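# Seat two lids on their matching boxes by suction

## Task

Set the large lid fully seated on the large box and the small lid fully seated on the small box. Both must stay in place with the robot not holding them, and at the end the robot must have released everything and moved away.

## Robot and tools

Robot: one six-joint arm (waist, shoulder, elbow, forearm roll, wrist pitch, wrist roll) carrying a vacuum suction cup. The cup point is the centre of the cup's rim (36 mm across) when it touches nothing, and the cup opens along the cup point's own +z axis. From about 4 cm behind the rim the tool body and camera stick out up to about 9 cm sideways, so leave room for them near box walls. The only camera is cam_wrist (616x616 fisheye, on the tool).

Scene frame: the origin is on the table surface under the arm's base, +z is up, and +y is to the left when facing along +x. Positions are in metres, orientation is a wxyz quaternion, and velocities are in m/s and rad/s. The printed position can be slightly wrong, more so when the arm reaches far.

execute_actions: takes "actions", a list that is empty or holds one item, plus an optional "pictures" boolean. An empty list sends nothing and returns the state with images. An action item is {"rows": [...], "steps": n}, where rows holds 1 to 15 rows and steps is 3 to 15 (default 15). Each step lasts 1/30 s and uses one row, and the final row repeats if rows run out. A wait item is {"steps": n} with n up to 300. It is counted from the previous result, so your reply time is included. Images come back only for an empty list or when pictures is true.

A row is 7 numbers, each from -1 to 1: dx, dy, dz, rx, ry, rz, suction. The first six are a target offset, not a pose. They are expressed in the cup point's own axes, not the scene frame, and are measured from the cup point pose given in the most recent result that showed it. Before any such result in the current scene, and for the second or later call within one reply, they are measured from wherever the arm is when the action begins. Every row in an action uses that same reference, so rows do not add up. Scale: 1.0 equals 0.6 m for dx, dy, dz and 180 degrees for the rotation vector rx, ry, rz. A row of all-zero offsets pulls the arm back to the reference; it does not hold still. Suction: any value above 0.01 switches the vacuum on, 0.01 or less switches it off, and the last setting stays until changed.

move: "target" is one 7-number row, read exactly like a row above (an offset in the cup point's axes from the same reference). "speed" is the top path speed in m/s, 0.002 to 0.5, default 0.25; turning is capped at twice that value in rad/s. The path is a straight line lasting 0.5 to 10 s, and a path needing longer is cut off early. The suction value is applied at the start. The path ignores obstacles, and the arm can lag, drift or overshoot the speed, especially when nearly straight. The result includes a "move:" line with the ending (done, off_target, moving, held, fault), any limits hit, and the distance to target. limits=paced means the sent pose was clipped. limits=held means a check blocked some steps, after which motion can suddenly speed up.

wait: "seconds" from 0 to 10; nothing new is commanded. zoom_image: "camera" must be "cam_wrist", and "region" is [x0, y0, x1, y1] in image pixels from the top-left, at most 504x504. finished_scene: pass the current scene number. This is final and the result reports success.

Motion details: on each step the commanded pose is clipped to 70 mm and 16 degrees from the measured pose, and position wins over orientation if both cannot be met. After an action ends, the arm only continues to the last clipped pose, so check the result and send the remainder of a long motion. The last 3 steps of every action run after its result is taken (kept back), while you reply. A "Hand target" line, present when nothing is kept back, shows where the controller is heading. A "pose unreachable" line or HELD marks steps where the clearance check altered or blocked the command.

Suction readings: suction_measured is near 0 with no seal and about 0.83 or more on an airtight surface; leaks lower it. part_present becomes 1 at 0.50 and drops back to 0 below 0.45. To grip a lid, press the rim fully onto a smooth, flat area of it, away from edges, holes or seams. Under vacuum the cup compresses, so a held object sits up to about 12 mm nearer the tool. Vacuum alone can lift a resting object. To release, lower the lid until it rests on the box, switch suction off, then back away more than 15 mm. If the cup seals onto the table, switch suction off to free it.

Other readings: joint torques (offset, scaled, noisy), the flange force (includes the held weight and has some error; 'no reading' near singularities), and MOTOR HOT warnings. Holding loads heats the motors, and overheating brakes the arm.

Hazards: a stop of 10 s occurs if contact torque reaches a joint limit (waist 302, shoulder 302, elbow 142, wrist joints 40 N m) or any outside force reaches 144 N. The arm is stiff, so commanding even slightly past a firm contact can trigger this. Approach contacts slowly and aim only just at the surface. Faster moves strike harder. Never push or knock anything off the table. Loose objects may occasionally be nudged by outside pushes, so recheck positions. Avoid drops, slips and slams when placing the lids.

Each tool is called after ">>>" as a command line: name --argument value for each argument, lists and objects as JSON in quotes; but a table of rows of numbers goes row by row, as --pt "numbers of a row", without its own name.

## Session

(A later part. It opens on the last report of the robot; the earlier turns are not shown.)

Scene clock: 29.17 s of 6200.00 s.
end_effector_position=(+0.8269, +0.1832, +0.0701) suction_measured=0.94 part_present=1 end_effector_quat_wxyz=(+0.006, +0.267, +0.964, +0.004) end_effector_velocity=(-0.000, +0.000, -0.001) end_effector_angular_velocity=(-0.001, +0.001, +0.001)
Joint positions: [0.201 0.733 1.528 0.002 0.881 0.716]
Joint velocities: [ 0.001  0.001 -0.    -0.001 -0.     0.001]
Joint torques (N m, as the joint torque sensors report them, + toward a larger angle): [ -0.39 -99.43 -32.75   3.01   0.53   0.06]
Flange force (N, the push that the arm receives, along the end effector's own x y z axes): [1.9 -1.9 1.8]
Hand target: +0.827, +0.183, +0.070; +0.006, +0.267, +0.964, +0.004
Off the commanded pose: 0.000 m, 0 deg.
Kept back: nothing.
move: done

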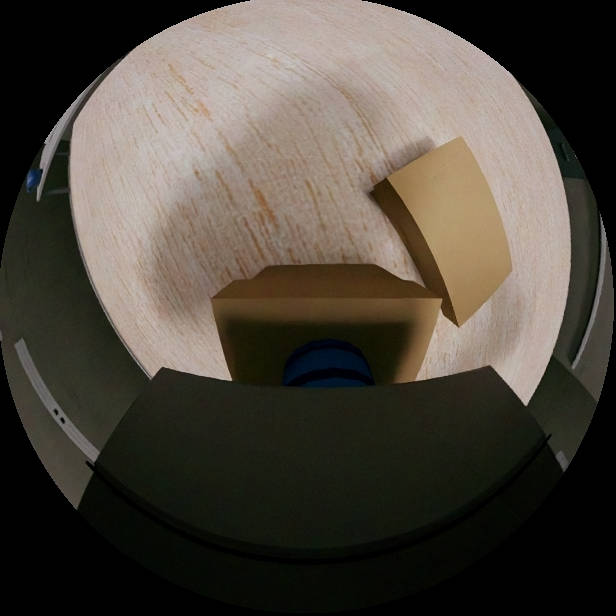

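>>> move --target '[-0.004, -0.0025, 0.008, 0, 0, 0, 1]' --speed 0.01

>>> move --target '[0, 0, 0.004, 0, 0, 0, 1]' --speed 0.006

>>> move --target '[0, 0, 0.004, 0, 0, 0, 1]' --speed 0.006

Scene clock: 30.17 s of 6200.00 s.
end_effector_position=(+0.8282, +0.1807, +0.0653) suction_measured=0.94 part_present=1 end_effector_quat_wxyz=(+0.006, +0.267, +0.964, +0.004) end_effector_velocity=(+0.001, -0.000, +0.000) end_effector_angular_velocity=(+0.001, -0.001, -0.001)
Joint positions: [0.198 0.739 1.527 0.002 0.876 0.712]
Joint velocities: [-0.001  0.    -0.001  0.001 -0.001 -0.001]
Joint torques (N m, as the joint torque sensors report them, + toward a larger angle): [  -0.41 -100.7   -32.67    2.96    0.47    0.18]
Flange force (N, the push that the arm receives, along the end effector's own x y z axes): [0.8 -1.6 2.5]
Hand target: +0.828, +0.181, +0.065; +0.006, +0.267, +0.964, +0.004
Off the commanded pose: 0.000 m, 0 deg.
Kept back: nothing.
move: done

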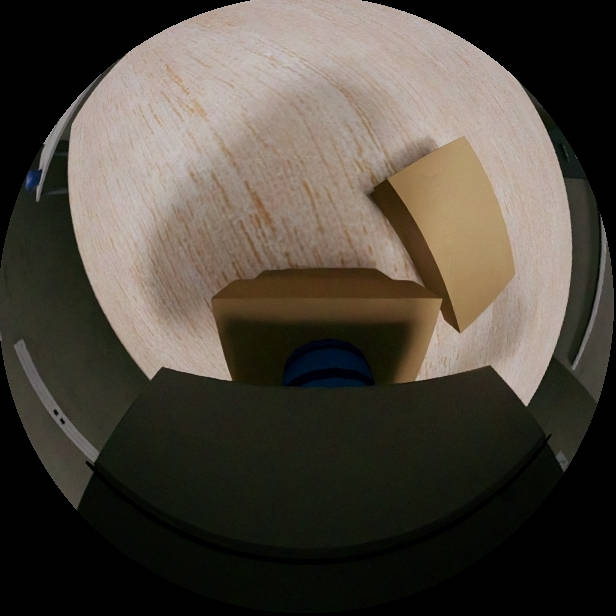

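Scene clock: 30.87 s of 6200.00 s.
end_effector_position=(+0.8283, +0.1807, +0.0629) suction_measured=0.94 part_present=1 end_effector_quat_wxyz=(+0.006, +0.267, +0.964, +0.004) end_effector_velocity=(-0.000, -0.000, -0.000) end_effector_angular_velocity=(+0.001, +0.002, -0.001)
Joint positions: [0.198 0.741 1.528 0.002 0.872 0.712]
Joint velocities: [-0.     0.    -0.     0.001  0.002  0.001]
Joint torques (N m, as the joint torque sensors report them, + toward a larger angle): [ -0.33 -99.17 -31.56   2.91   0.34   0.23]
Flange force (N, the push that the arm receives, along the end effector's own x y z axes): [0.4 -0.9 0.7]
Hand target: +0.828, +0.181, +0.063; +0.006, +0.267, +0.964, +0.004
Off the commanded pose: 0.000 m, 0 deg.
Kept back: nothing.
move: done

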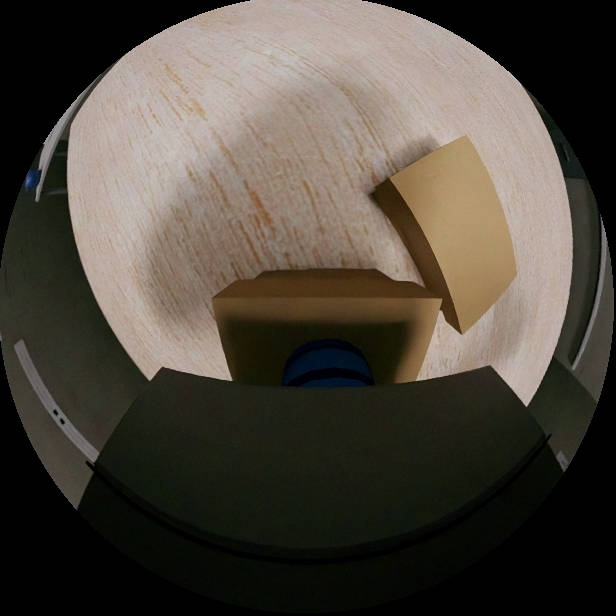

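Scene clock: 31.57 s of 6200.00 s.
end_effector_position=(+0.8283, +0.1807, +0.0605) suction_measured=0.94 part_present=1 end_effector_quat_wxyz=(+0.006, +0.267, +0.964, +0.004) end_effector_velocity=(-0.000, -0.000, +0.000) end_effector_angular_velocity=(-0.001, +0.000, +0.001)
Joint positions: [0.198 0.744 1.529 0.002 0.869 0.712]
Joint velocities: [ 0.    -0.     0.    -0.002  0.     0.   ]
Joint torques (N m, as the joint torque sensors report them, + toward a larger angle): [  -0.6  -100.18  -32.23    3.07    0.49    0.15]
Flange force (N, the push that the arm receives, along the end effector's own x y z axes): [1.5 -1.2 1.8]
Hand target: +0.828, +0.181, +0.061; +0.006, +0.267, +0.964, +0.004
Off the commanded pose: 0.000 m, 0 deg.
Kept back: nothing.
move: done

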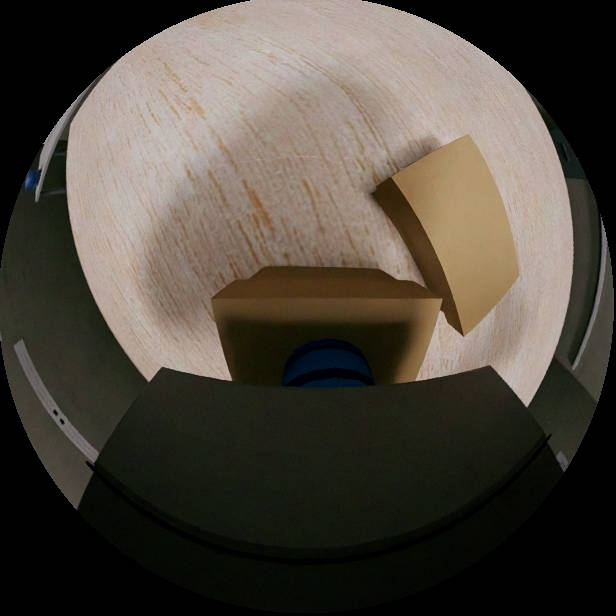

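>>> move --target '[0, 0, 0.005, 0, 0, 0, 1]' --speed 0.006

>>> move --target '[0, 0, 0.005, 0, 0, 0, 1]' --speed 0.006

>>> move --target '[0, 0, 0.007, 0, 0, 0, 1]' --speed 0.008

Scene clock: 32.53 s of 6200.00 s.
end_effector_position=(+0.8283, +0.1807, +0.0575) suction_measured=0.94 part_present=1 end_effector_quat_wxyz=(+0.006, +0.267, +0.964, +0.004) end_effector_velocity=(+0.000, -0.000, +0.000) end_effector_angular_velocity=(+0.001, -0.000, -0.000)
Joint positions: [0.198 0.747 1.53  0.002 0.865 0.712]
Joint velocities: [-0.001 -0.    -0.     0.001 -0.    -0.001]
Joint torques (N m, as the joint torque sensors report them, + toward a larger angle): [   0.32 -100.84  -32.03    3.09    0.46    0.24]
Flange force (N, the push that the arm receives, along the end effector's own x y z axes): [0.1 -1.7 1.9]
Hand target: +0.828, +0.181, +0.058; +0.006, +0.267, +0.964, +0.004
Off the commanded pose: 0.000 m, 0 deg.
Kept back: nothing.
move: done

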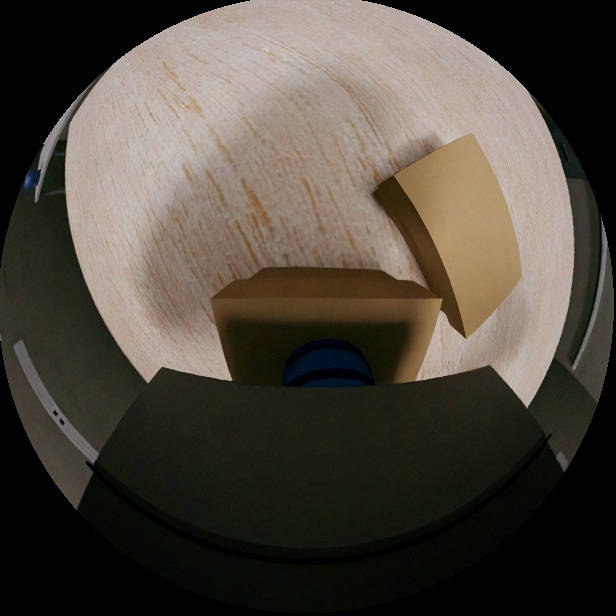

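Scene clock: 33.27 s of 6200.00 s.
end_effector_position=(+0.8284, +0.1807, +0.0545) suction_measured=0.94 part_present=1 end_effector_quat_wxyz=(+0.006, +0.267, +0.964, +0.004) end_effector_velocity=(+0.001, -0.000, -0.000) end_effector_angular_velocity=(+0.000, -0.001, -0.000)
Joint positions: [0.198 0.75  1.53  0.002 0.861 0.712]
Joint velocities: [-0.     0.001 -0.    -0.    -0.001 -0.   ]
Joint torques (N m, as the joint torque sensors report them, + toward a larger angle): [   0.54 -101.04  -31.84    3.08    0.57    0.25]
Flange force (N, the push that the arm receives, along the end effector's own x y z axes): [-0.6 -1.9 2.4]
Hand target: +0.828, +0.181, +0.055; +0.006, +0.267, +0.964, +0.004
Off the commanded pose: 0.000 m, 0 deg.
Kept back: nothing.
move: done

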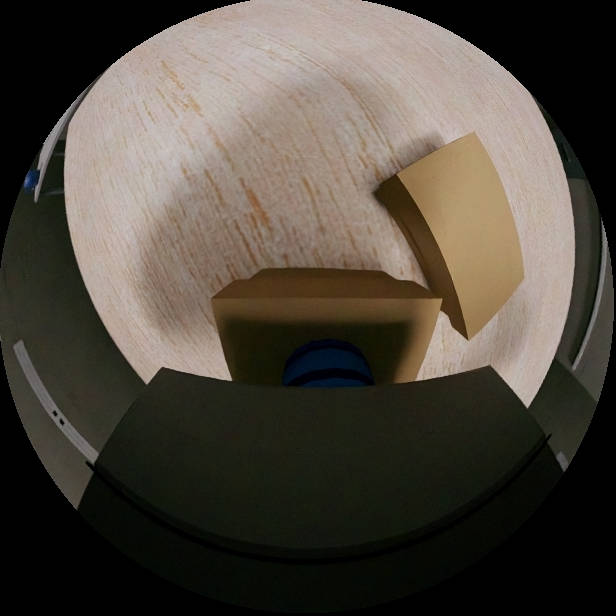

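Scene clock: 34.00 s of 6200.00 s.
end_effector_position=(+0.8284, +0.1807, +0.0504) suction_measured=0.94 part_present=1 end_effector_quat_wxyz=(+0.006, +0.267, +0.964, +0.004) end_effector_velocity=(-0.000, +0.000, +0.000) end_effector_angular_velocity=(+0.001, +0.000, +0.000)
Joint positions: [0.198 0.755 1.531 0.002 0.856 0.712]
Joint velocities: [ 0.    -0.001 -0.     0.001  0.001 -0.001]
Joint torques (N m, as the joint torque sensors report them, + toward a larger angle): [   0.61 -100.77  -31.92    3.03    0.49    0.22]
Flange force (N, the push that the arm receives, along the end effector's own x y z axes): [0.7 -2.4 1.4]
Hand target: +0.828, +0.181, +0.050; +0.006, +0.267, +0.964, +0.004
Off the commanded pose: 0.000 m, 0 deg.
Kept back: nothing.
move: done

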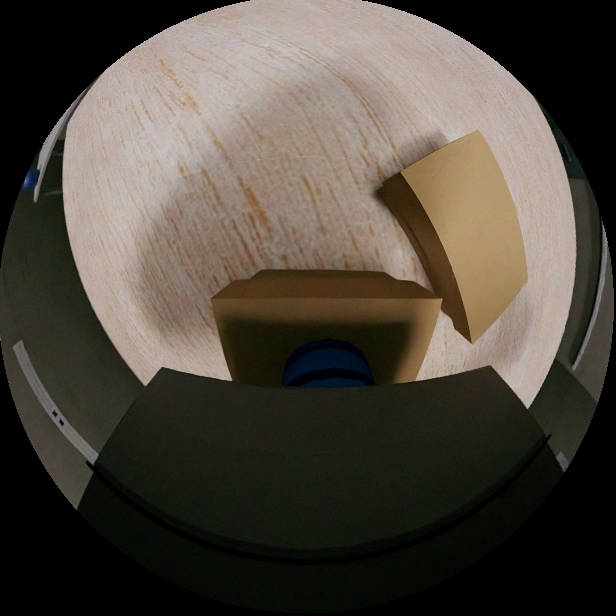

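>>> move --target '[0, 0, 0.004, 0, 0, 0, 0]' --speed 0.008

>>> move --target '[0.12, 0.1, -0.25, 0, 0, 0, 0]' --speed 0.15

Scene clock: 34.93 s of 6200.00 s.
end_effector_position=(+0.8285, +0.1807, +0.0480) suction_measured=0.00 part_present=0 end_effector_quat_wxyz=(+0.006, +0.267, +0.964, +0.004) end_effector_velocity=(+0.000, +0.001, -0.001) end_effector_angular_velocity=(+0.001, -0.001, -0.001)
Joint positions: [0.198 0.757 1.532 0.002 0.853 0.712]
Joint velocities: [ 0.     0.001  0.     0.001 -0.002  0.001]
Joint torques (N m, as the joint torque sensors report them, + toward a larger angle): [  0.65 -98.42 -30.51   2.94   0.54   0.14]
Flange force (N, the push that the arm receives, along the end effector's own x y z axes): [0.2 -2.3 -0.9]
Hand target: +0.828, +0.181, +0.048; +0.006, +0.267, +0.964, +0.004
Off the commanded pose: 0.000 m, 0 deg.
Kept back: nothing.
move: done

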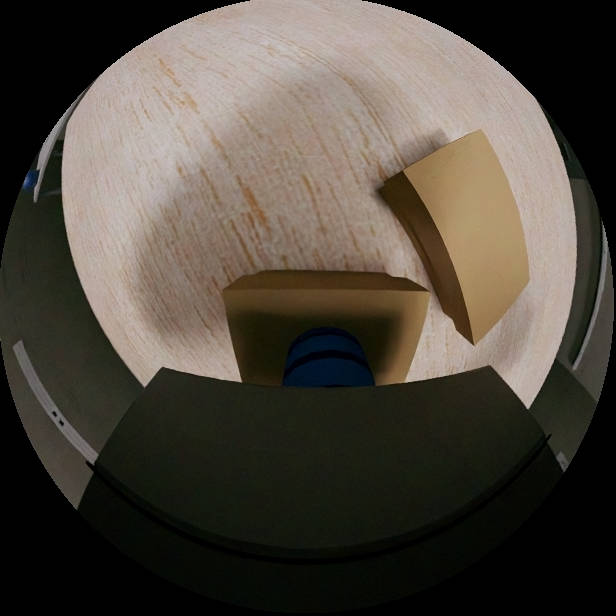

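Scene clock: 36.47 s of 6200.00 s.
end_effector_position=(+0.7951, +0.2688, +0.1977) suction_measured=0.00 part_present=0 end_effector_quat_wxyz=(+0.006, +0.267, +0.964, +0.004) end_effector_velocity=(-0.001, +0.001, +0.001) end_effector_angular_velocity=(-0.000, -0.000, +0.002)
Joint positions: [0.308 0.608 1.479 0.002 1.055 0.823]
Joint velocities: [ 0.001 -0.002 -0.    -0.     0.002  0.   ]
Joint torques (N m, as the joint torque sensors report them, + toward a larger angle): [ -0.76 -93.43 -36.32   3.44   0.45   0.24]
Flange force (N, the push that the arm receives, along the end effector's own x y z axes): [1.3 -1.3 1.7]
Hand target: +0.795, +0.269, +0.198; +0.006, +0.267, +0.964, +0.004
Off the commanded pose: 0.000 m, 0 deg.
Kept back: nothing.
move: done

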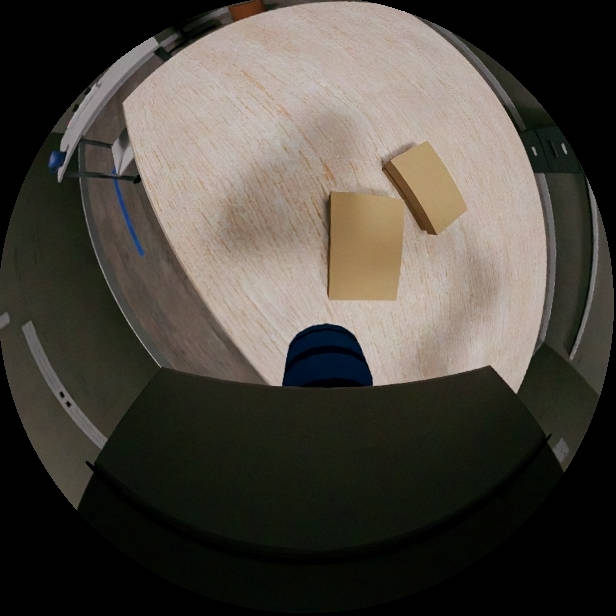

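>>> finished_scene --scene 2

The scene is finished: the task was done.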